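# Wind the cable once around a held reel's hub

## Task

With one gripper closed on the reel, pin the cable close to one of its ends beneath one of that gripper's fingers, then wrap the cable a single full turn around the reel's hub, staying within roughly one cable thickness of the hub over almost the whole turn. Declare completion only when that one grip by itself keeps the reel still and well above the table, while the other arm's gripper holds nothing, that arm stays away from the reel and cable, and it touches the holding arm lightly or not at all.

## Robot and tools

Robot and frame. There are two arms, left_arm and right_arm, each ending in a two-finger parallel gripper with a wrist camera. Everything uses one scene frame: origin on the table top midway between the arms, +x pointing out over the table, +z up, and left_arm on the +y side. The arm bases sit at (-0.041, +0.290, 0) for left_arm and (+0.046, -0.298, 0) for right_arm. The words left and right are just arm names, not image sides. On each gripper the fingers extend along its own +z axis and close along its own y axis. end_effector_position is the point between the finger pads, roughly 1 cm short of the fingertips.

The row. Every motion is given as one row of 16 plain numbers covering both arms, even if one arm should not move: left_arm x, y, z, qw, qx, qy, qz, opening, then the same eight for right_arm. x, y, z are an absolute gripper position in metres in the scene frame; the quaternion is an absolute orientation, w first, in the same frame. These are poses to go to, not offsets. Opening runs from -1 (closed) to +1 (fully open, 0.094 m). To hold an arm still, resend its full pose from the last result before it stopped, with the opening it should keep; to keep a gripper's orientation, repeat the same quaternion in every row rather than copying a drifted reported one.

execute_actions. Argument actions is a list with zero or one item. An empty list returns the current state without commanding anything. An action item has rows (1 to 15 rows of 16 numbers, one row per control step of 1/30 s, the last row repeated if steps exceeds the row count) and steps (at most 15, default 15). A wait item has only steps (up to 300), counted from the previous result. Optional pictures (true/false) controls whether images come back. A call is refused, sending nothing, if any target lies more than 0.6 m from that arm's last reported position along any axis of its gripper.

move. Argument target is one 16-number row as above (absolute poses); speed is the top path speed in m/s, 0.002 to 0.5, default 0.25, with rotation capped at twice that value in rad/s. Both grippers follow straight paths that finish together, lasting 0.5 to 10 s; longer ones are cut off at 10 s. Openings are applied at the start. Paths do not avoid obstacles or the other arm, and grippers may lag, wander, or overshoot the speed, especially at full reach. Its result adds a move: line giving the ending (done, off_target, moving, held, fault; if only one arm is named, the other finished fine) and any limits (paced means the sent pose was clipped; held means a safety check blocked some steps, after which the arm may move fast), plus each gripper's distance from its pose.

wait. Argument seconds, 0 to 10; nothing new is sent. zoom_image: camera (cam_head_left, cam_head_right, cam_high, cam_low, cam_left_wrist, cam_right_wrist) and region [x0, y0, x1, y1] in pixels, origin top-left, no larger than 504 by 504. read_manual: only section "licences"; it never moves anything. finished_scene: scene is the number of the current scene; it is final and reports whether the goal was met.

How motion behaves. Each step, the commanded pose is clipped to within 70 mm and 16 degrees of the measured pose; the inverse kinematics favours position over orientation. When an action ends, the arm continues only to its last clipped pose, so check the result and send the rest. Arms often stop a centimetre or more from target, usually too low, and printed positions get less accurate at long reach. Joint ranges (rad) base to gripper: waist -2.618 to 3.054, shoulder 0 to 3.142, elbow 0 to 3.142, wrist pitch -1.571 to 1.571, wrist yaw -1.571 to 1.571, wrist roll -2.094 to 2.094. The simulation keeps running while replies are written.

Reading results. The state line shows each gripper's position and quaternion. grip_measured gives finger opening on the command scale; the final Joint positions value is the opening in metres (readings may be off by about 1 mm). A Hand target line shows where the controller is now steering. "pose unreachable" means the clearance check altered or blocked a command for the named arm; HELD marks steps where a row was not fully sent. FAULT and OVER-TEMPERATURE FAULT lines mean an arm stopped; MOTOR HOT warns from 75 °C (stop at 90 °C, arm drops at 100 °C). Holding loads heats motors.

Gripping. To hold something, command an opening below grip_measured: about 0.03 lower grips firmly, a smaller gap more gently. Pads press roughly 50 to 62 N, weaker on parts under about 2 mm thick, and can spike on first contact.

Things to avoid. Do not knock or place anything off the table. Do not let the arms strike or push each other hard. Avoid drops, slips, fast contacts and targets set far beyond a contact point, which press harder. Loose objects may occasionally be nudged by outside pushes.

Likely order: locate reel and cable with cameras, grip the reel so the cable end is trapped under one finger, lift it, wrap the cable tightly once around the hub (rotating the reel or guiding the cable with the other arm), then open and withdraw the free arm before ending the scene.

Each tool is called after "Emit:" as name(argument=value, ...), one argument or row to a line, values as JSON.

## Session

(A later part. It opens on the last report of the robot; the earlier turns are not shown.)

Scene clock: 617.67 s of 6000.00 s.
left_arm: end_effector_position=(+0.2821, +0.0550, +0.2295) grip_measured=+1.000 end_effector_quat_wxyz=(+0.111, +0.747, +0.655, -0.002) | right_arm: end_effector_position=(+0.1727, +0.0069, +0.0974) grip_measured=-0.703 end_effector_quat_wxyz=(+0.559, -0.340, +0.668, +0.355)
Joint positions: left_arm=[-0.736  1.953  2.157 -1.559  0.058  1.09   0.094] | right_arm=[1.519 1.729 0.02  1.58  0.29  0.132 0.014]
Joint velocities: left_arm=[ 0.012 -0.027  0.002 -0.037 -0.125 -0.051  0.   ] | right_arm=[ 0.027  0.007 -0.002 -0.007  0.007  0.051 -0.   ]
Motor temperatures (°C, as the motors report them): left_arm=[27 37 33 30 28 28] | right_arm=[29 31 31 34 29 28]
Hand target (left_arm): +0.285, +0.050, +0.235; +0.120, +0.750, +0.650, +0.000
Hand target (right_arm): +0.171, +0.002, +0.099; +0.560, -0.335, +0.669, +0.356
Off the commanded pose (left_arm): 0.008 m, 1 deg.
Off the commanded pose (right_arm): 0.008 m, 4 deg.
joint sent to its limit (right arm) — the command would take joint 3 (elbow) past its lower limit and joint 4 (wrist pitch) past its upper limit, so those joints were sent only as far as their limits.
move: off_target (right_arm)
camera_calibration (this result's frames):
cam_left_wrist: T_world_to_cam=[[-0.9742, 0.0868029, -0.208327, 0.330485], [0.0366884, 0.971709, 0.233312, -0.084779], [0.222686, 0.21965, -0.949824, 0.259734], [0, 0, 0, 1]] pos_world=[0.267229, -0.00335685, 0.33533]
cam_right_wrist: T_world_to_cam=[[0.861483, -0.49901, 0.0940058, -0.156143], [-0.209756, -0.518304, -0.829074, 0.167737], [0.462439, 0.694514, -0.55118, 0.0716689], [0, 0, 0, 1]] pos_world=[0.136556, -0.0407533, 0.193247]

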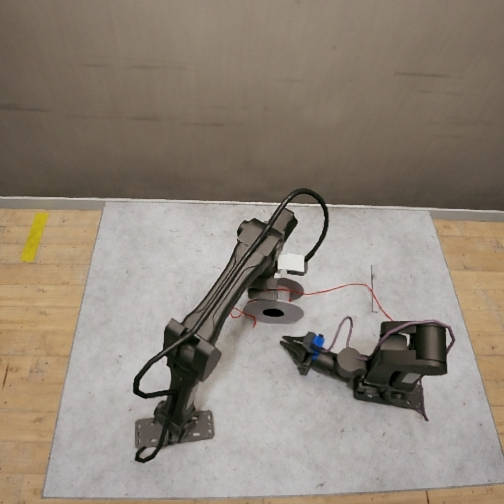

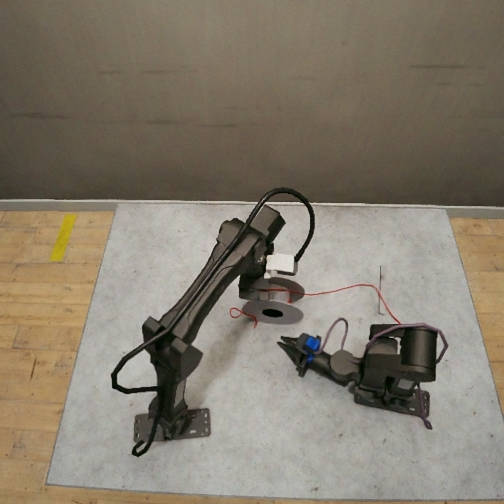

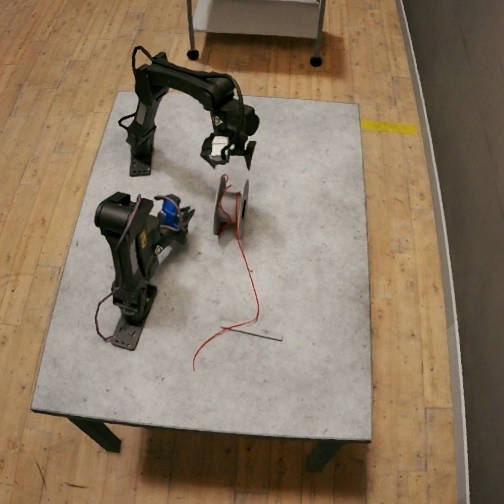

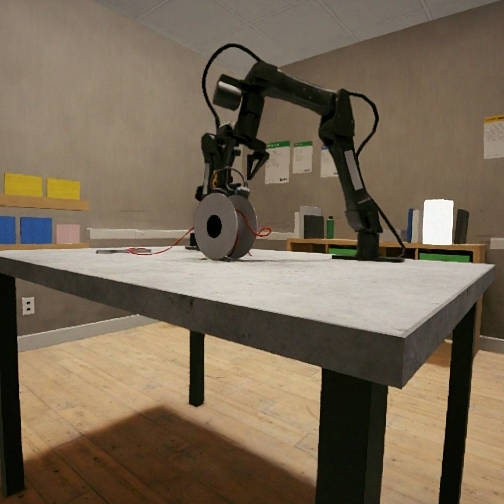

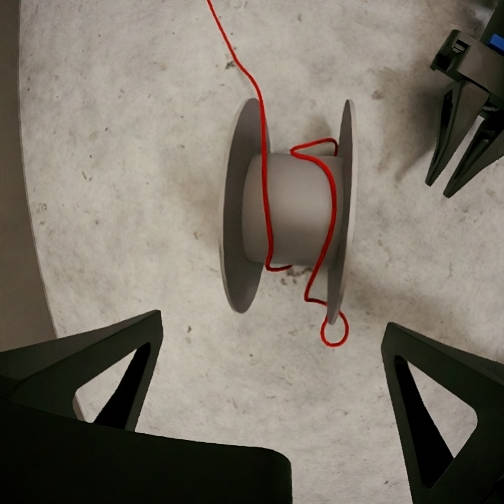

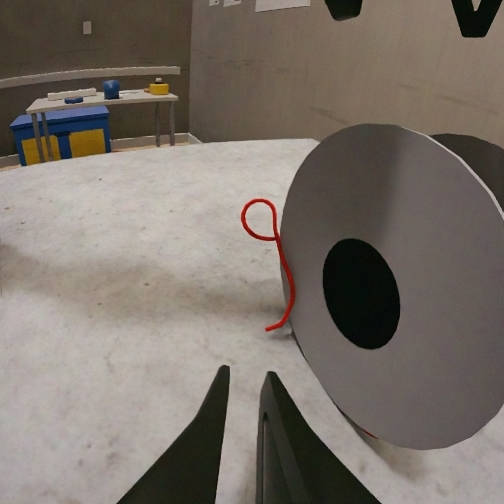

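Emit:
move(
  target=[0.30,0.19,0.2,0.325,0.65,0.563,-0.375,1,0.17,-0.1,0.2,0.58,-0.33,0.65,0.37,1],
)

Emit:
move(
  target=[0.298,0.165,0.10,0.325,0.65,0.563,-0.375,1,0.17,-0.1,0.2,0.58,-0.33,0.65,0.37,1],
  speed=0.12,
)

Scene clock: 632.13 s of 6000.00 s.
left_arm: end_effector_position=(+0.3084, +0.1928, +0.2053) grip_measured=+1.000 end_effector_quat_wxyz=(+0.360, +0.653, +0.587, -0.316) | right_arm: end_effector_position=(+0.1735, -0.0961, +0.1877) grip_measured=+0.997 end_effector_quat_wxyz=(+0.568, -0.334, +0.662, +0.358)
Joint positions: left_arm=[ 0.018  1.934  1.714 -1.558  0.984  1.935  0.094] | right_arm=[ 1.119  0.012  0.139 -0.226 -0.1    0.086  0.094]
Joint velocities: left_arm=[-0.007  0.012  0.002 -0.037  0.022 -0.007  0.   ] | right_arm=[-0.002 -0.007 -0.002 -0.051 -0.066  0.037  0.   ]
Motor temperatures (°C, as the motors report them): left_arm=[27 37 33 30 28 28] | right_arm=[29 31 30 35 29 28]
Hand target (left_arm): +0.305, +0.191, +0.202; +0.357, +0.641, +0.591, -0.335
Hand target (right_arm): +0.171, -0.099, +0.199; +0.577, -0.335, +0.651, +0.363
Off the commanded pose (left_arm): 0.010 m, 8 deg.
Off the commanded pose (right_arm): 0.013 m, 2 deg.
joint sent to its limit (left arm) — the command would take joint 4 (wrist pitch) past its lower limit, so that joint was sent only as far as its limit.
joint sent to its limit (right arm) — the command would take joint 2 (shoulder) past its lower limit, so that joint was sent only as far as its limit.
After step 180, 5.43 s passed at rest.
move: off_target (left_arm, right_arm)
camera_calibration (this result's frames):
cam_left_wrist: T_world_to_cam=[[-0.994228, -0.00163364, -0.107272, 0.341614], [0.0594154, 0.824161, -0.56323, -0.0289862], [0.0893296, -0.566353, -0.819307, 0.366501], [0, 0, 0, 1]] pos_world=[0.308626, 0.232016, 0.320597]
cam_right_wrist: T_world_to_cam=[[0.856715, -0.507211, 0.0936804, -0.216688], [-0.203157, -0.49877, -0.842589, 0.192679], [0.474095, 0.702827, -0.530347, 0.18747], [0, 0, 0, 1]] pos_world=[0.135905, -0.145563, 0.282073]

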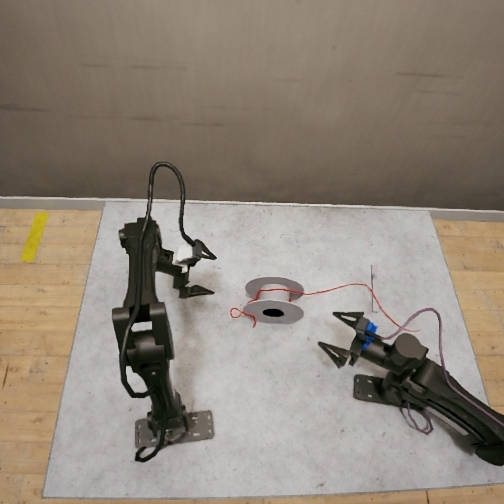

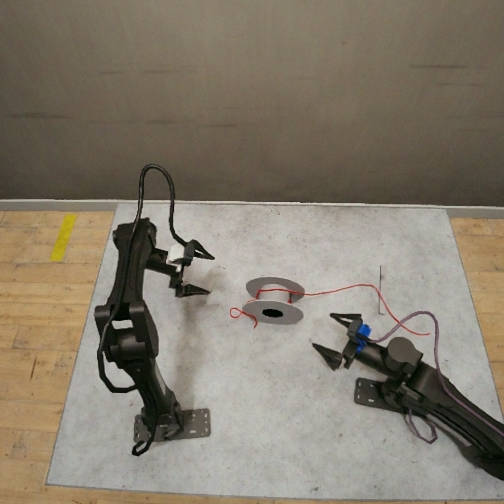

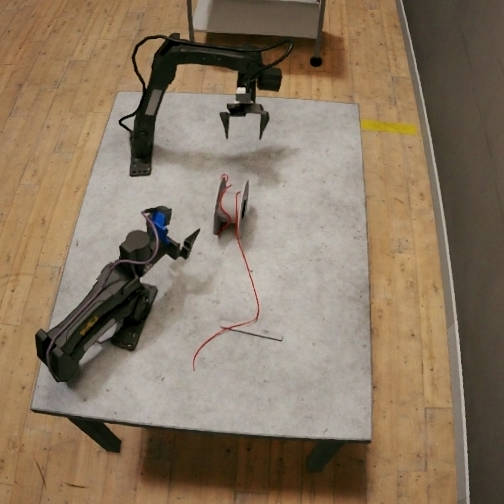

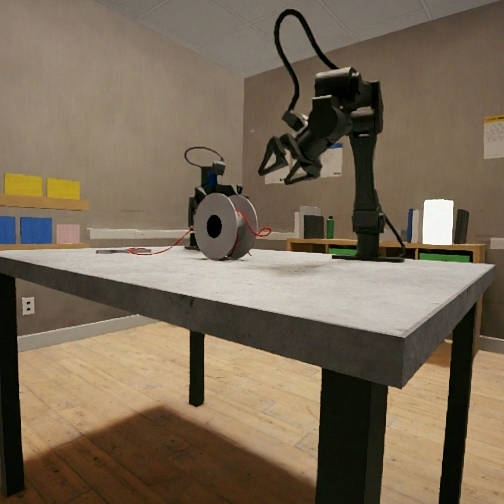

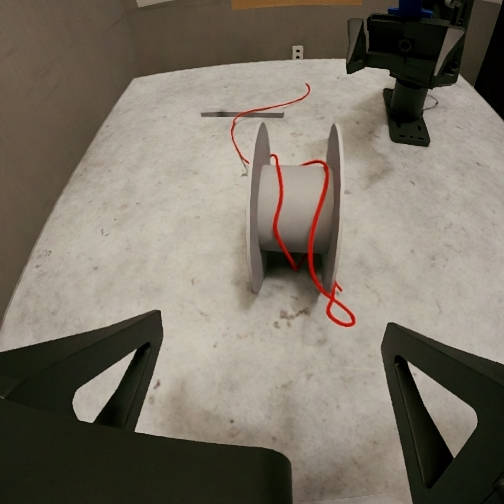

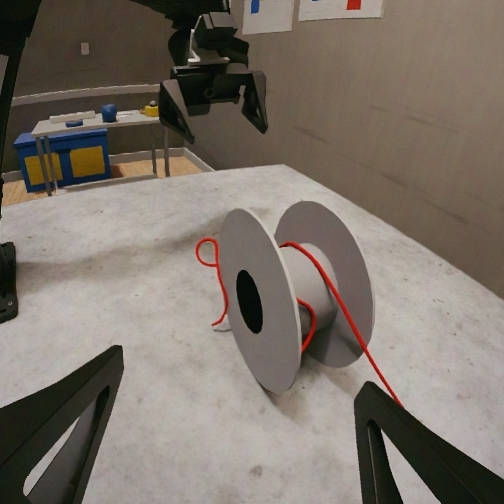

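Scene clock: 633.50 s of 6000.00 s.
left_arm: end_effector_position=(+0.2992, +0.1701, +0.1012) grip_measured=+1.000 end_effector_quat_wxyz=(+0.321, +0.656, +0.573, -0.371) | right_arm: end_effector_position=(+0.1730, -0.0958, +0.1876) grip_measured=+0.997 end_effector_quat_wxyz=(+0.567, -0.335, +0.661, +0.360)
Joint positions: left_arm=[-0.047  2.088  1.489 -1.321  0.987  1.978  0.094] | right_arm=[ 1.119  0.012  0.139 -0.227 -0.104  0.086  0.094]
Joint velocities: left_arm=[-0.002 -0.002  0.007  0.051  0.007  0.051  0.   ] | right_arm=[-0.002  0.007  0.007 -0.022 -0.037 -0.037 -0.001]
Motor temperatures (°C, as the motors report them): left_arm=[27 37 33 30 28 28] | right_arm=[29 31 31 35 29 28]
Hand target (left_arm): +0.298, +0.165, +0.100; +0.327, +0.654, +0.568, -0.377
Hand target (right_arm): +0.171, -0.099, +0.200; +0.577, -0.330, +0.651, +0.368
Off the commanded pose (left_arm): 0.005 m, 1 deg.
Off the commanded pose (right_arm): 0.013 m, 2 deg.
joint sent to its limit (right arm) — the command would take joint 2 (shoulder) past its lower limit, so that joint was sent only as far as its limit.
move: off_target (right_arm)
camera_calibration (this result's frames):
cam_left_wrist: T_world_to_cam=[[-0.996579, 0.0826081, -0.00248307, 0.297051], [0.0682882, 0.806158, -0.587746, -0.0655606], [-0.0465509, -0.585905, -0.809041, 0.312101], [0, 0, 0, 1]] pos_world=[0.31504, 0.211175, 0.214707]
cam_right_wrist: T_world_to_cam=[[0.858686, -0.503952, 0.0932272, -0.215968], [-0.201737, -0.499586, -0.842447, 0.192303], [0.471127, 0.70459, -0.530653, 0.188204], [0, 0, 0, 1]] pos_world=[0.135576, -0.145372, 0.28201]

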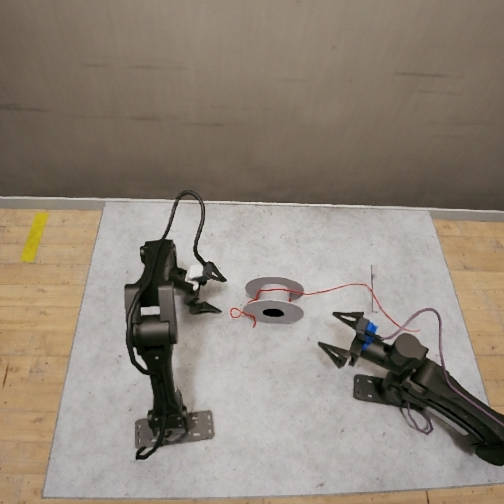

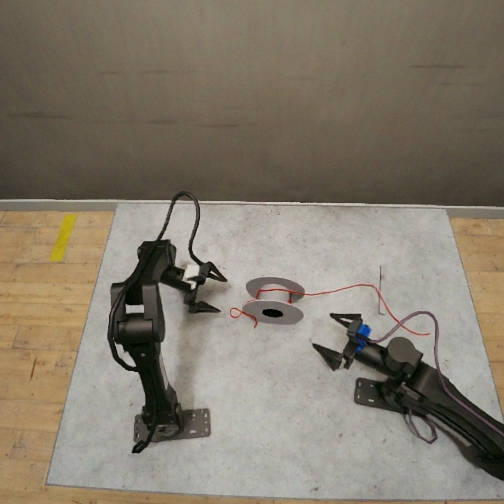

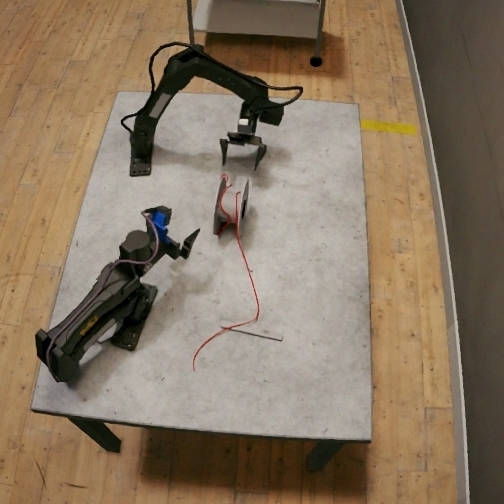

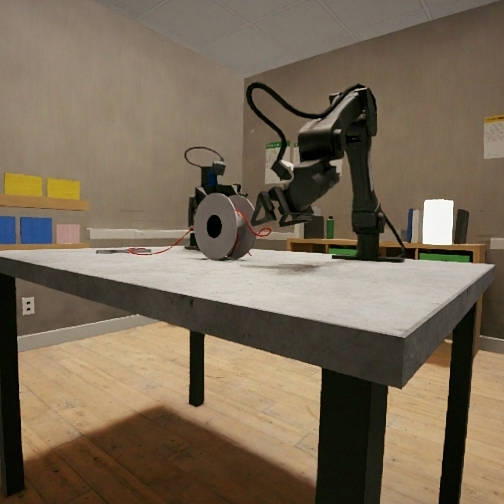

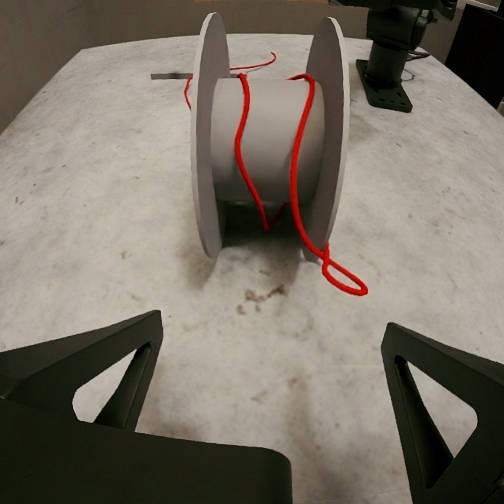

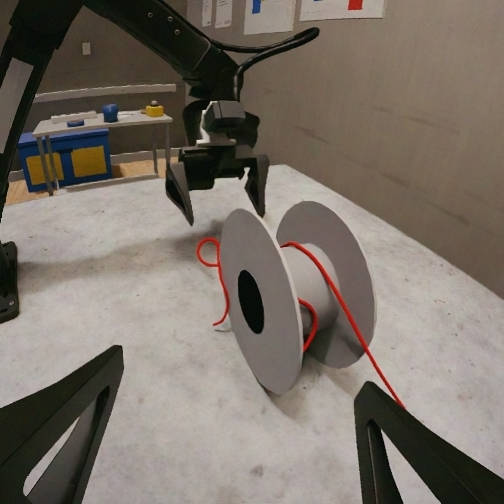

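Emit:
move(
  target=[0.288,0.15,0.09,0.325,0.65,0.563,-0.375,1,0.17,-0.1,0.2,0.58,-0.33,0.65,0.37,1],
  speed=0.05,
)

Emit:
move(
  target=[0.286,0.115,0.074,0.325,0.65,0.563,-0.375,1,0.17,-0.1,0.2,0.58,-0.33,0.65,0.37,1],
  speed=0.05,
)

Scene clock: 638.53 s of 6000.00 s.
left_arm: end_effector_position=(+0.2896, +0.1547, +0.0810) grip_measured=+1.000 end_effector_quat_wxyz=(+0.315, +0.654, +0.573, -0.381) | right_arm: end_effector_position=(+0.1730, -0.0958, +0.1876) grip_measured=+0.997 end_effector_quat_wxyz=(+0.567, -0.335, +0.661, +0.360)
Joint positions: left_arm=[-0.088  2.088  1.399 -1.208  1.001  1.925  0.094] | right_arm=[ 1.119  0.012  0.139 -0.227 -0.104  0.086  0.094]
Joint velocities: left_arm=[-0.012  0.002  0.007  0.022  0.007  0.007  0.   ] | right_arm=[-0.007 -0.007  0.017 -0.066 -0.022 -0.095  0.001]
Motor temperatures (°C, as the motors report them): left_arm=[27 37 33 30 28 28] | right_arm=[29 31 31 35 29 28]
Hand target (left_arm): +0.288, +0.150, +0.090; +0.327, +0.655, +0.566, -0.378
Hand target (right_arm): +0.171, -0.099, +0.200; +0.577, -0.330, +0.650, +0.368
Off the commanded pose (left_arm): 0.010 m, 2 deg.
Off the commanded pose (right_arm): 0.013 m, 2 deg.
joint sent to its limit (right arm) — the command would take joint 2 (shoulder) past its lower limit, so that joint was sent only as far as its limit.
move: off_target (right_arm)
camera_calibration (this result's frames):
cam_left_wrist: T_world_to_cam=[[-0.995595, 0.0921554, 0.0172408, 0.285315], [0.0640384, 0.802751, -0.592866, -0.0621535], [-0.0684759, -0.589151, -0.805116, 0.292835], [0, 0, 0, 1]] pos_world=[0.308091, 0.196124, 0.193998]
cam_right_wrist: T_world_to_cam=[[0.858686, -0.503952, 0.0932272, -0.215968], [-0.201737, -0.499586, -0.842447, 0.192303], [0.471127, 0.70459, -0.530653, 0.188204], [0, 0, 0, 1]] pos_world=[0.135576, -0.145372, 0.28201]

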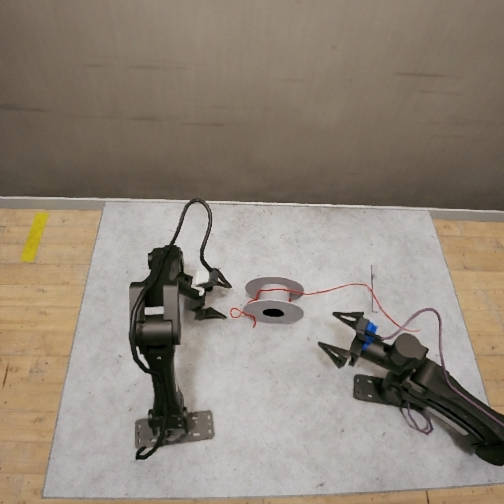

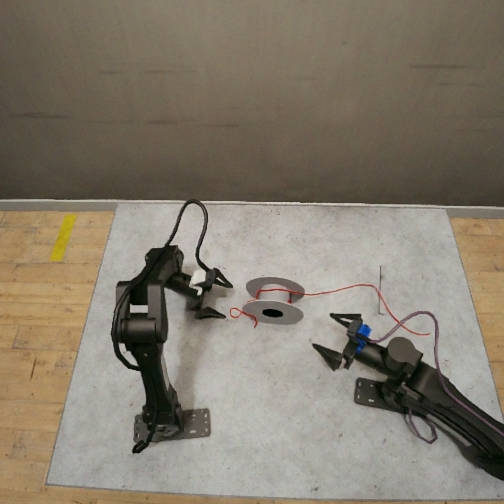

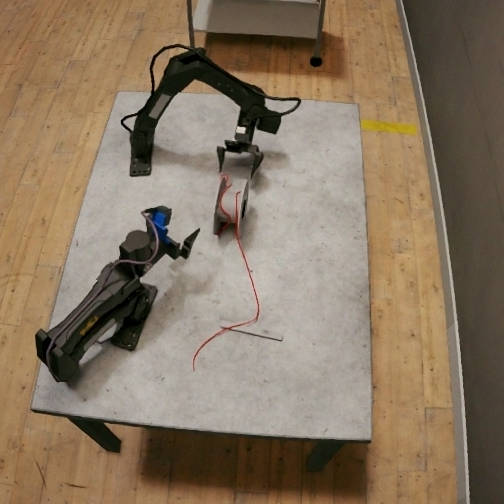

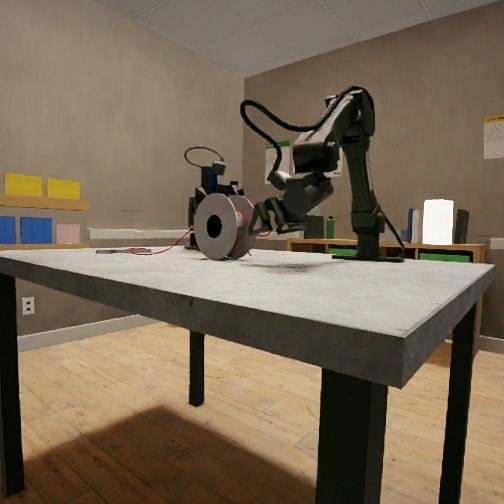

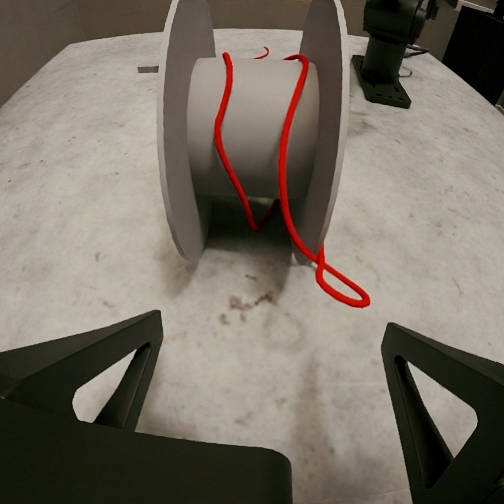

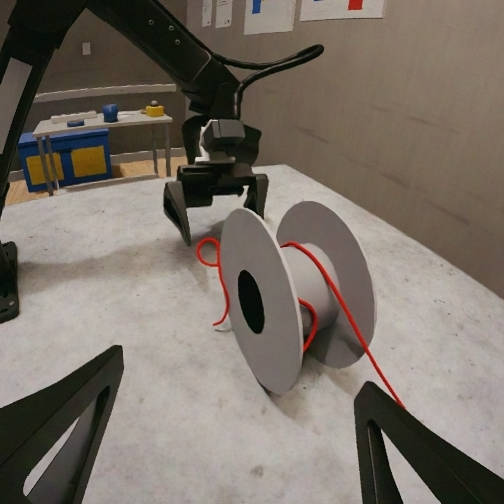

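Scene clock: 639.80 s of 6000.00 s.
left_arm: end_effector_position=(+0.2879, +0.1191, +0.0667) grip_measured=+1.000 end_effector_quat_wxyz=(+0.317, +0.656, +0.572, -0.377) | right_arm: end_effector_position=(+0.1730, -0.0958, +0.1876) grip_measured=+0.997 end_effector_quat_wxyz=(+0.567, -0.335, +0.661, +0.360)
Joint positions: left_arm=[-0.189  2.061  1.308 -0.977  1.022  1.738  0.094] | right_arm=[ 1.119  0.012  0.139 -0.227 -0.104  0.086  0.094]
Joint velocities: left_arm=[ 0.002 -0.012 -0.002  0.022 -0.022 -0.007  0.   ] | right_arm=[-0.007  0.022 -0.017  0.066 -0.037  0.007 -0.   ]
Motor temperatures (°C, as the motors report them): left_arm=[27 38 33 30 28 28] | right_arm=[29 31 31 35 29 28]
Hand target (left_arm): +0.285, +0.115, +0.074; +0.326, +0.655, +0.566, -0.379
Hand target (right_arm): +0.171, -0.099, +0.200; +0.577, -0.330, +0.650, +0.368
Off the commanded pose (left_arm): 0.009 m, 1 deg.
Off the commanded pose (right_arm): 0.013 m, 2 deg.
joint sent to its limit (right arm) — the command would take joint 2 (shoulder) past its lower limit, so that joint was sent only as far as its limit.
move: off_target (right_arm)
camera_calibration (this result's frames):
cam_left_wrist: T_world_to_cam=[[-0.995711, 0.0921212, 0.00859351, 0.287794], [0.0693718, 0.804808, -0.589467, -0.0439679], [-0.0612185, -0.586342, -0.807747, 0.258033], [0, 0, 0, 1]] pos_world=[0.305406, 0.16017, 0.180035]
cam_right_wrist: T_world_to_cam=[[0.858686, -0.503952, 0.0932272, -0.215968], [-0.201737, -0.499586, -0.842447, 0.192303], [0.471127, 0.70459, -0.530653, 0.188204], [0, 0, 0, 1]] pos_world=[0.135576, -0.145372, 0.28201]

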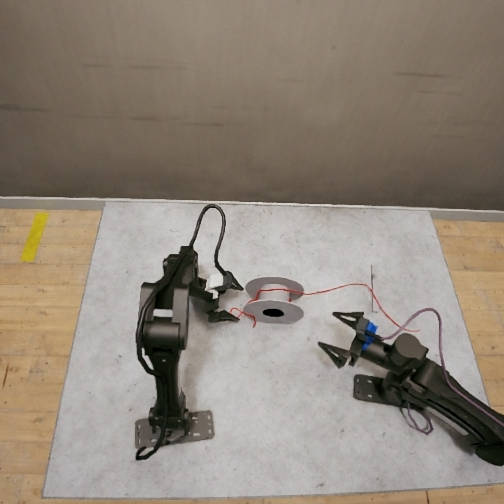

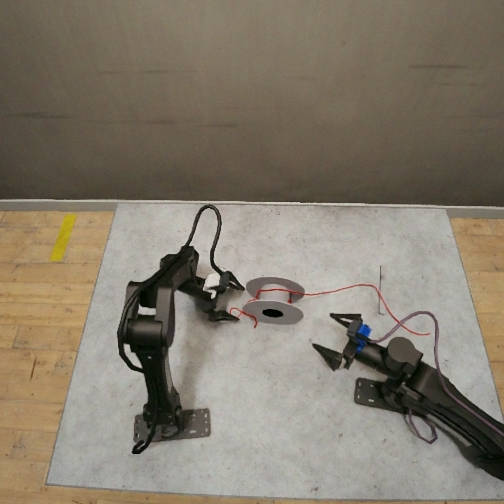

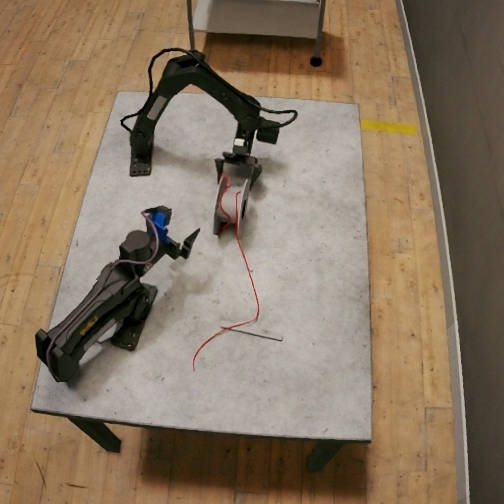

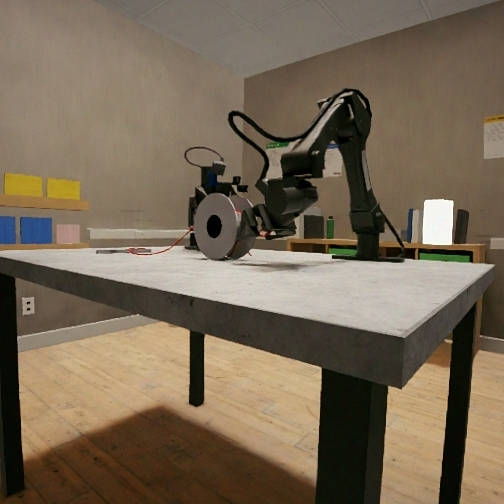

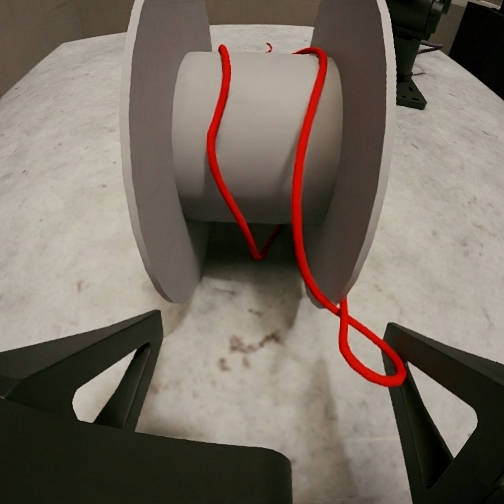

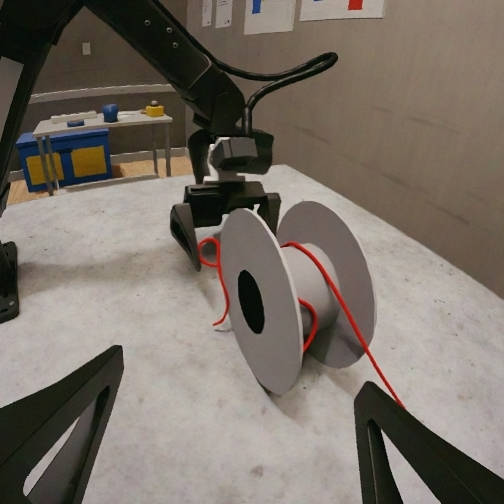

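Emit:
move(
  target=[0.303,0.112,0.066,0.325,0.65,0.563,-0.375,1,0.17,-0.1,0.2,0.58,-0.33,0.65,0.37,1],
  speed=0.04,
)

Emit:
move(
  target=[0.298,0.078,0.055,0.325,0.65,0.563,-0.375,1,0.17,-0.1,0.2,0.58,-0.33,0.65,0.37,1],
  speed=0.04,
)

Scene clock: 648.70 s of 6000.00 s.
left_arm: end_effector_position=(+0.2950, +0.1187, +0.0610) grip_measured=+1.000 end_effector_quat_wxyz=(+0.316, +0.652, +0.576, -0.378) | right_arm: end_effector_position=(+0.1730, -0.0958, +0.1876) grip_measured=+0.997 end_effector_quat_wxyz=(+0.567, -0.335, +0.661, +0.360)
Joint positions: left_arm=[-0.189  2.091  1.33  -0.961  1.022  1.72   0.094] | right_arm=[ 1.119  0.012  0.139 -0.227 -0.104  0.086  0.094]
Joint velocities: left_arm=[-0.007 -0.012 -0.012 -0.022 -0.051 -0.051  0.   ] | right_arm=[ 0.012 -0.007 -0.012  0.007 -0.051 -0.007 -0.001]
Motor temperatures (°C, as the motors report them): left_arm=[27 38 33 30 29 28] | right_arm=[29 30 32 35 29 28]
Hand target (left_arm): +0.302, +0.112, +0.066; +0.327, +0.655, +0.567, -0.378
Hand target (right_arm): +0.171, -0.099, +0.200; +0.577, -0.330, +0.650, +0.368
Off the commanded pose (left_arm): 0.012 m, 2 deg.
Off the commanded pose (right_arm): 0.013 m, 2 deg.
joint sent to its limit (right arm) — the command would take joint 2 (shoulder) past its lower limit, so that joint was sent only as far as its limit.
After step 180, 2.07 s passed at rest.
move: off_target (left_arm, right_arm)
camera_calibration (this result's frames):
cam_left_wrist: T_world_to_cam=[[-0.99643, 0.0828348, 0.0162846, 0.295757], [0.0574067, 0.806292, -0.588726, -0.0441882], [-0.0618971, -0.58569, -0.808169, 0.253681], [0, 0, 0, 1]] pos_world=[0.31294, 0.159708, 0.174186]
cam_right_wrist: T_world_to_cam=[[0.858686, -0.503952, 0.0932272, -0.215968], [-0.201737, -0.499586, -0.842447, 0.192303], [0.471127, 0.70459, -0.530653, 0.188204], [0, 0, 0, 1]] pos_world=[0.135576, -0.145372, 0.28201]

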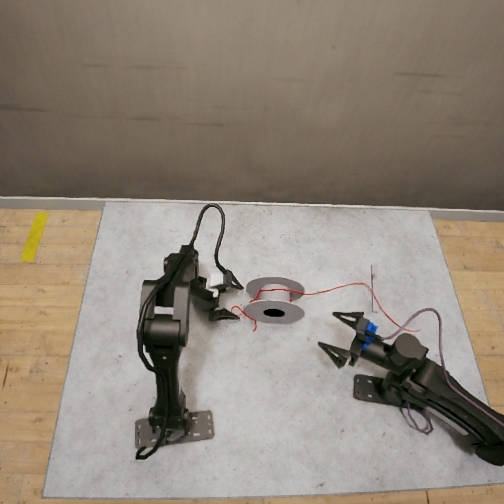

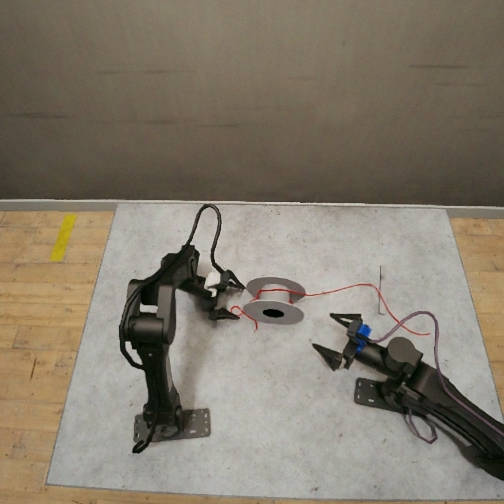

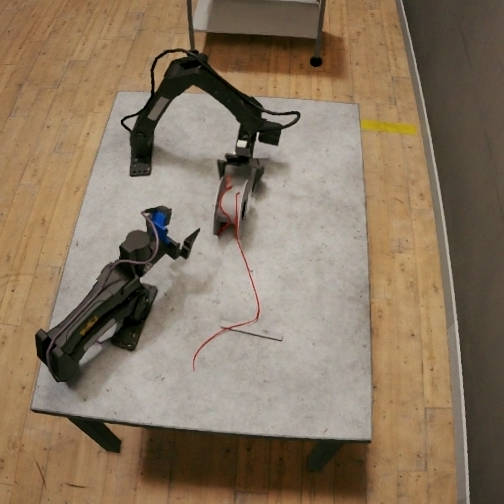

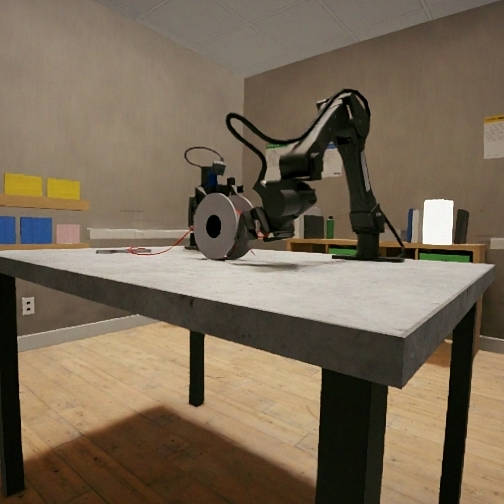

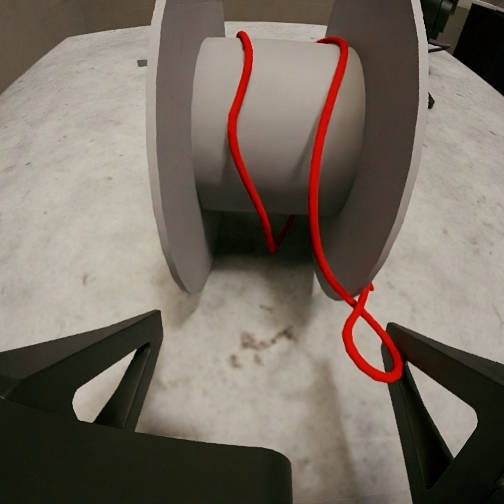

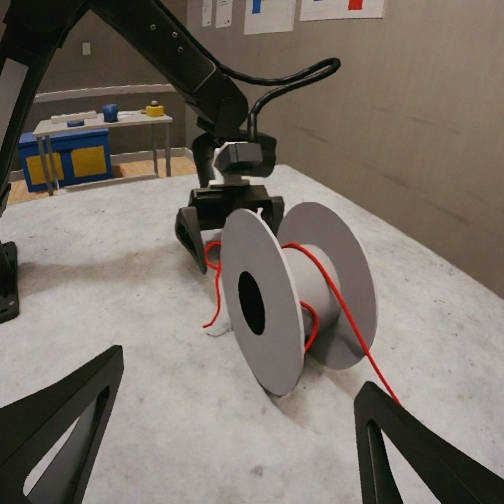

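Scene clock: 650.13 s of 6000.00 s.
left_arm: end_effector_position=(+0.3021, +0.0818, +0.0534) grip_measured=+1.000 end_effector_quat_wxyz=(+0.324, +0.659, +0.569, -0.369) | right_arm: end_effector_position=(+0.1730, -0.0958, +0.1876) grip_measured=+0.997 end_effector_quat_wxyz=(+0.567, -0.335, +0.661, +0.360)
Joint positions: left_arm=[-0.288  2.091  1.3   -0.748  1.026  1.54   0.094] | right_arm=[ 1.119  0.012  0.139 -0.227 -0.104  0.086  0.094]
Joint velocities: left_arm=[-0.002 -0.007  0.007  0.11   0.007  0.037  0.   ] | right_arm=[-0.022  0.002 -0.027 -0.051 -0.037 -0.125 -0.001]
Motor temperatures (°C, as the motors report them): left_arm=[27 38 33 30 29 28] | right_arm=[29 30 32 35 29 28]
Hand target (left_arm): +0.297, +0.078, +0.055; +0.326, +0.655, +0.566, -0.379
Hand target (right_arm): +0.171, -0.099, +0.200; +0.577, -0.330, +0.650, +0.368
Off the commanded pose (left_arm): 0.006 m, 1 deg.
Off the commanded pose (right_arm): 0.013 m, 2 deg.
joint sent to its limit (right arm) — the command would take joint 2 (shoulder) past its lower limit, so that joint was sent only as far as its limit.
move: off_target (right_arm)
camera_calibration (this result's frames):
cam_left_wrist: T_world_to_cam=[[-0.995998, 0.0883823, -0.0132762, 0.306992], [0.0792576, 0.804812, -0.588214, -0.0257949], [-0.0413028, -0.586912, -0.808597, 0.220322], [0, 0, 0, 1]] pos_world=[0.316908, 0.122937, 0.167055]
cam_right_wrist: T_world_to_cam=[[0.858686, -0.503952, 0.0932272, -0.215968], [-0.201737, -0.499586, -0.842447, 0.192303], [0.471127, 0.70459, -0.530653, 0.188204], [0, 0, 0, 1]] pos_world=[0.135576, -0.145372, 0.28201]

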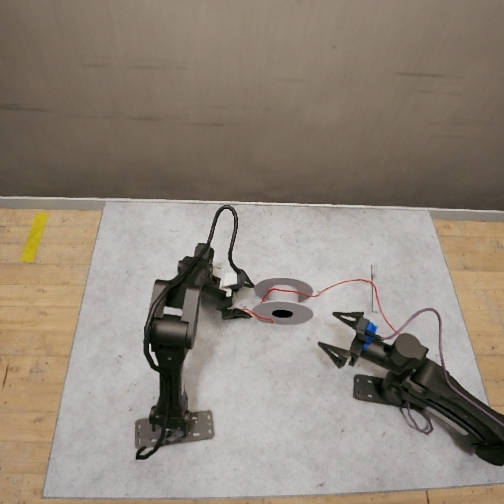

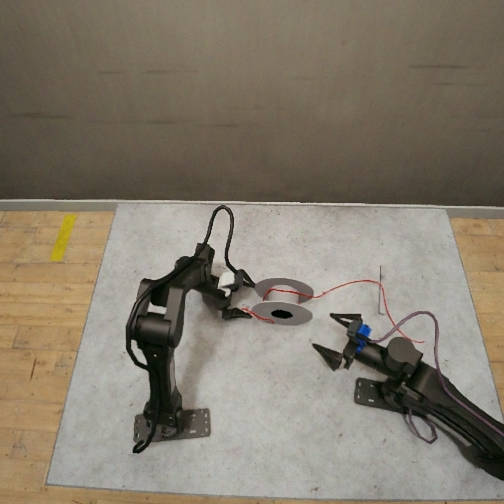

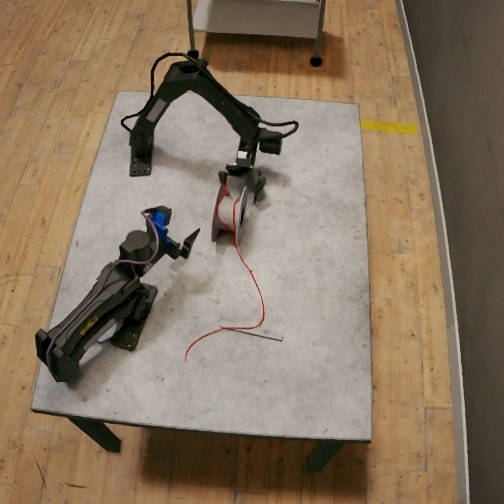

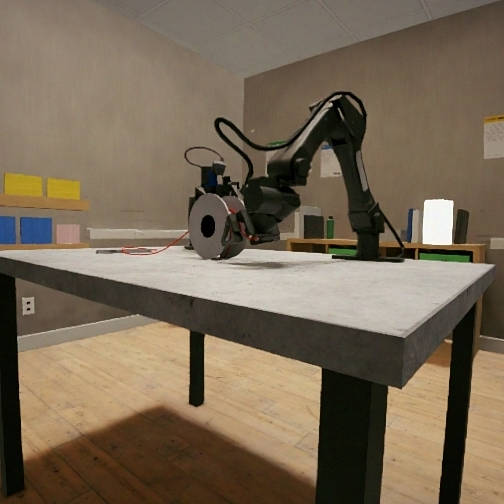

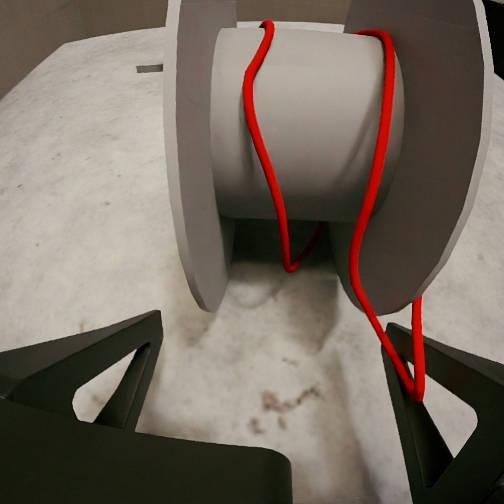

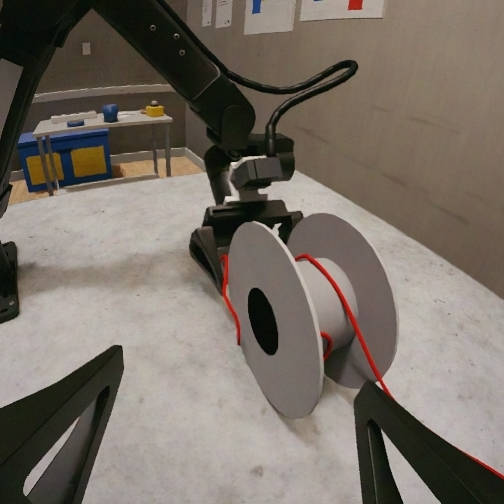

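Emit:
move(
  target=[0.278,0.088,0.05,0.325,0.65,0.563,-0.375,1,0.17,-0.1,0.2,0.58,-0.33,0.65,0.37,1],
  speed=0.04,
)

Scene clock: 659.00 s of 6000.00 s.
left_arm: end_effector_position=(+0.2781, +0.0857, +0.0426) grip_measured=+1.000 end_effector_quat_wxyz=(+0.312, +0.658, +0.571, -0.379) | right_arm: end_effector_position=(+0.1730, -0.0958, +0.1876) grip_measured=+0.997 end_effector_quat_wxyz=(+0.567, -0.335, +0.661, +0.360)
Joint positions: left_arm=[-0.288  2.06   1.201 -0.725  1.026  1.561  0.094] | right_arm=[ 1.119  0.012  0.139 -0.227 -0.104  0.086  0.094]
Joint velocities: left_arm=[-0.007 -0.017 -0.007  0.022  0.051 -0.066  0.   ] | right_arm=[-0.002 -0.002 -0.007 -0.022  0.022 -0.051  0.   ]
Motor temperatures (°C, as the motors report them): left_arm=[27 38 32 30 29 28] | right_arm=[29 30 32 35 29 28]
Hand target (left_arm): +0.278, +0.088, +0.050; +0.327, +0.655, +0.567, -0.378
Hand target (right_arm): +0.171, -0.099, +0.200; +0.577, -0.330, +0.650, +0.368
Off the commanded pose (left_arm): 0.008 m, 2 deg.
Off the commanded pose (right_arm): 0.013 m, 2 deg.
joint sent to its limit (right arm) — the command would take joint 2 (shoulder) past its lower limit, so that joint was sent only as far as its limit.
After step 180, 1.97 s passed at rest.
move: off_target (right_arm)
camera_calibration (this result's frames):
cam_left_wrist: T_world_to_cam=[[-0.994945, 0.0991988, 0.0156093, 0.280198], [0.071258, 0.806959, -0.586293, -0.0314414], [-0.0707556, -0.582217, -0.809948, 0.220657], [0, 0, 0, 1]] pos_world=[0.296635, 0.126047, 0.155913]
cam_right_wrist: T_world_to_cam=[[0.858686, -0.503952, 0.0932272, -0.215968], [-0.201737, -0.499586, -0.842447, 0.192303], [0.471127, 0.70459, -0.530653, 0.188204], [0, 0, 0, 1]] pos_world=[0.135576, -0.145372, 0.28201]

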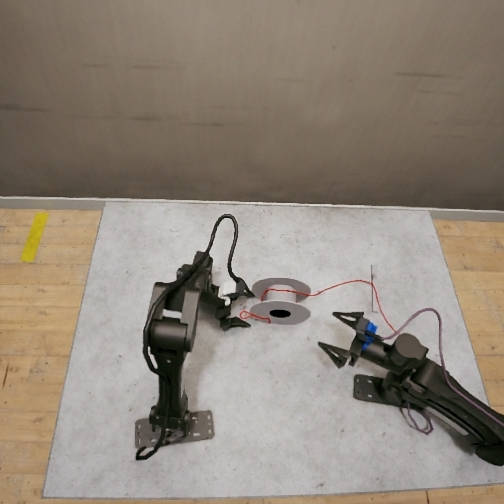

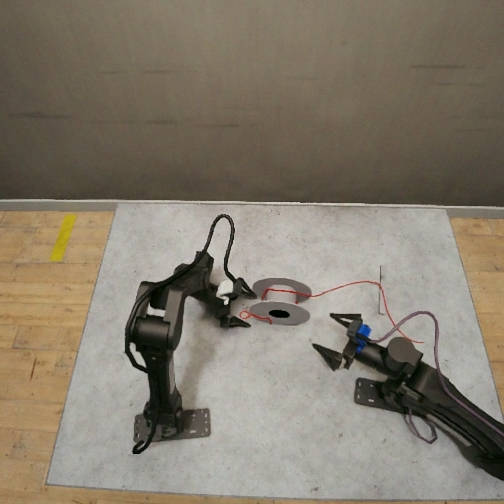

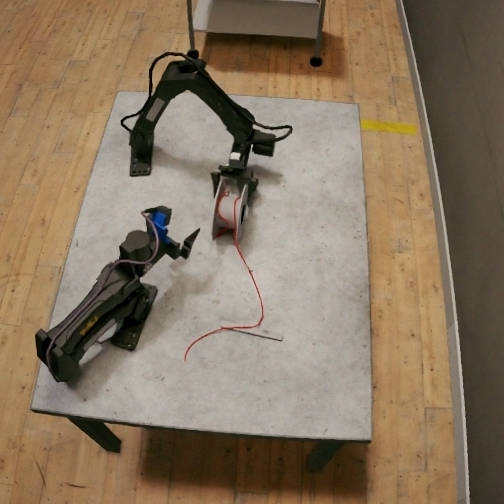

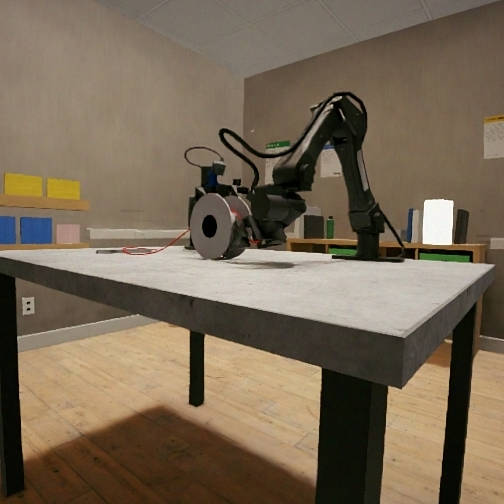

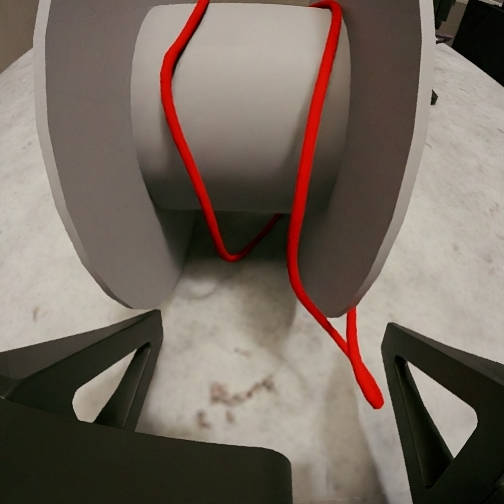

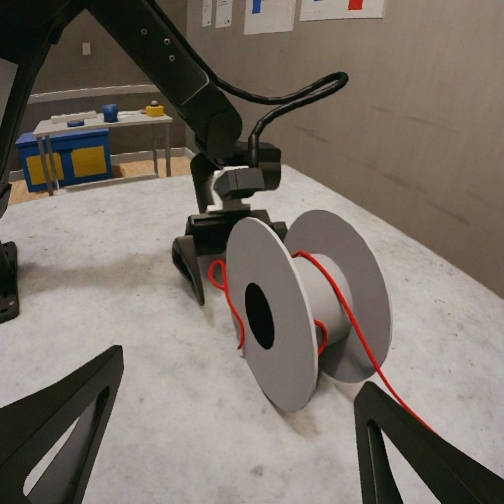

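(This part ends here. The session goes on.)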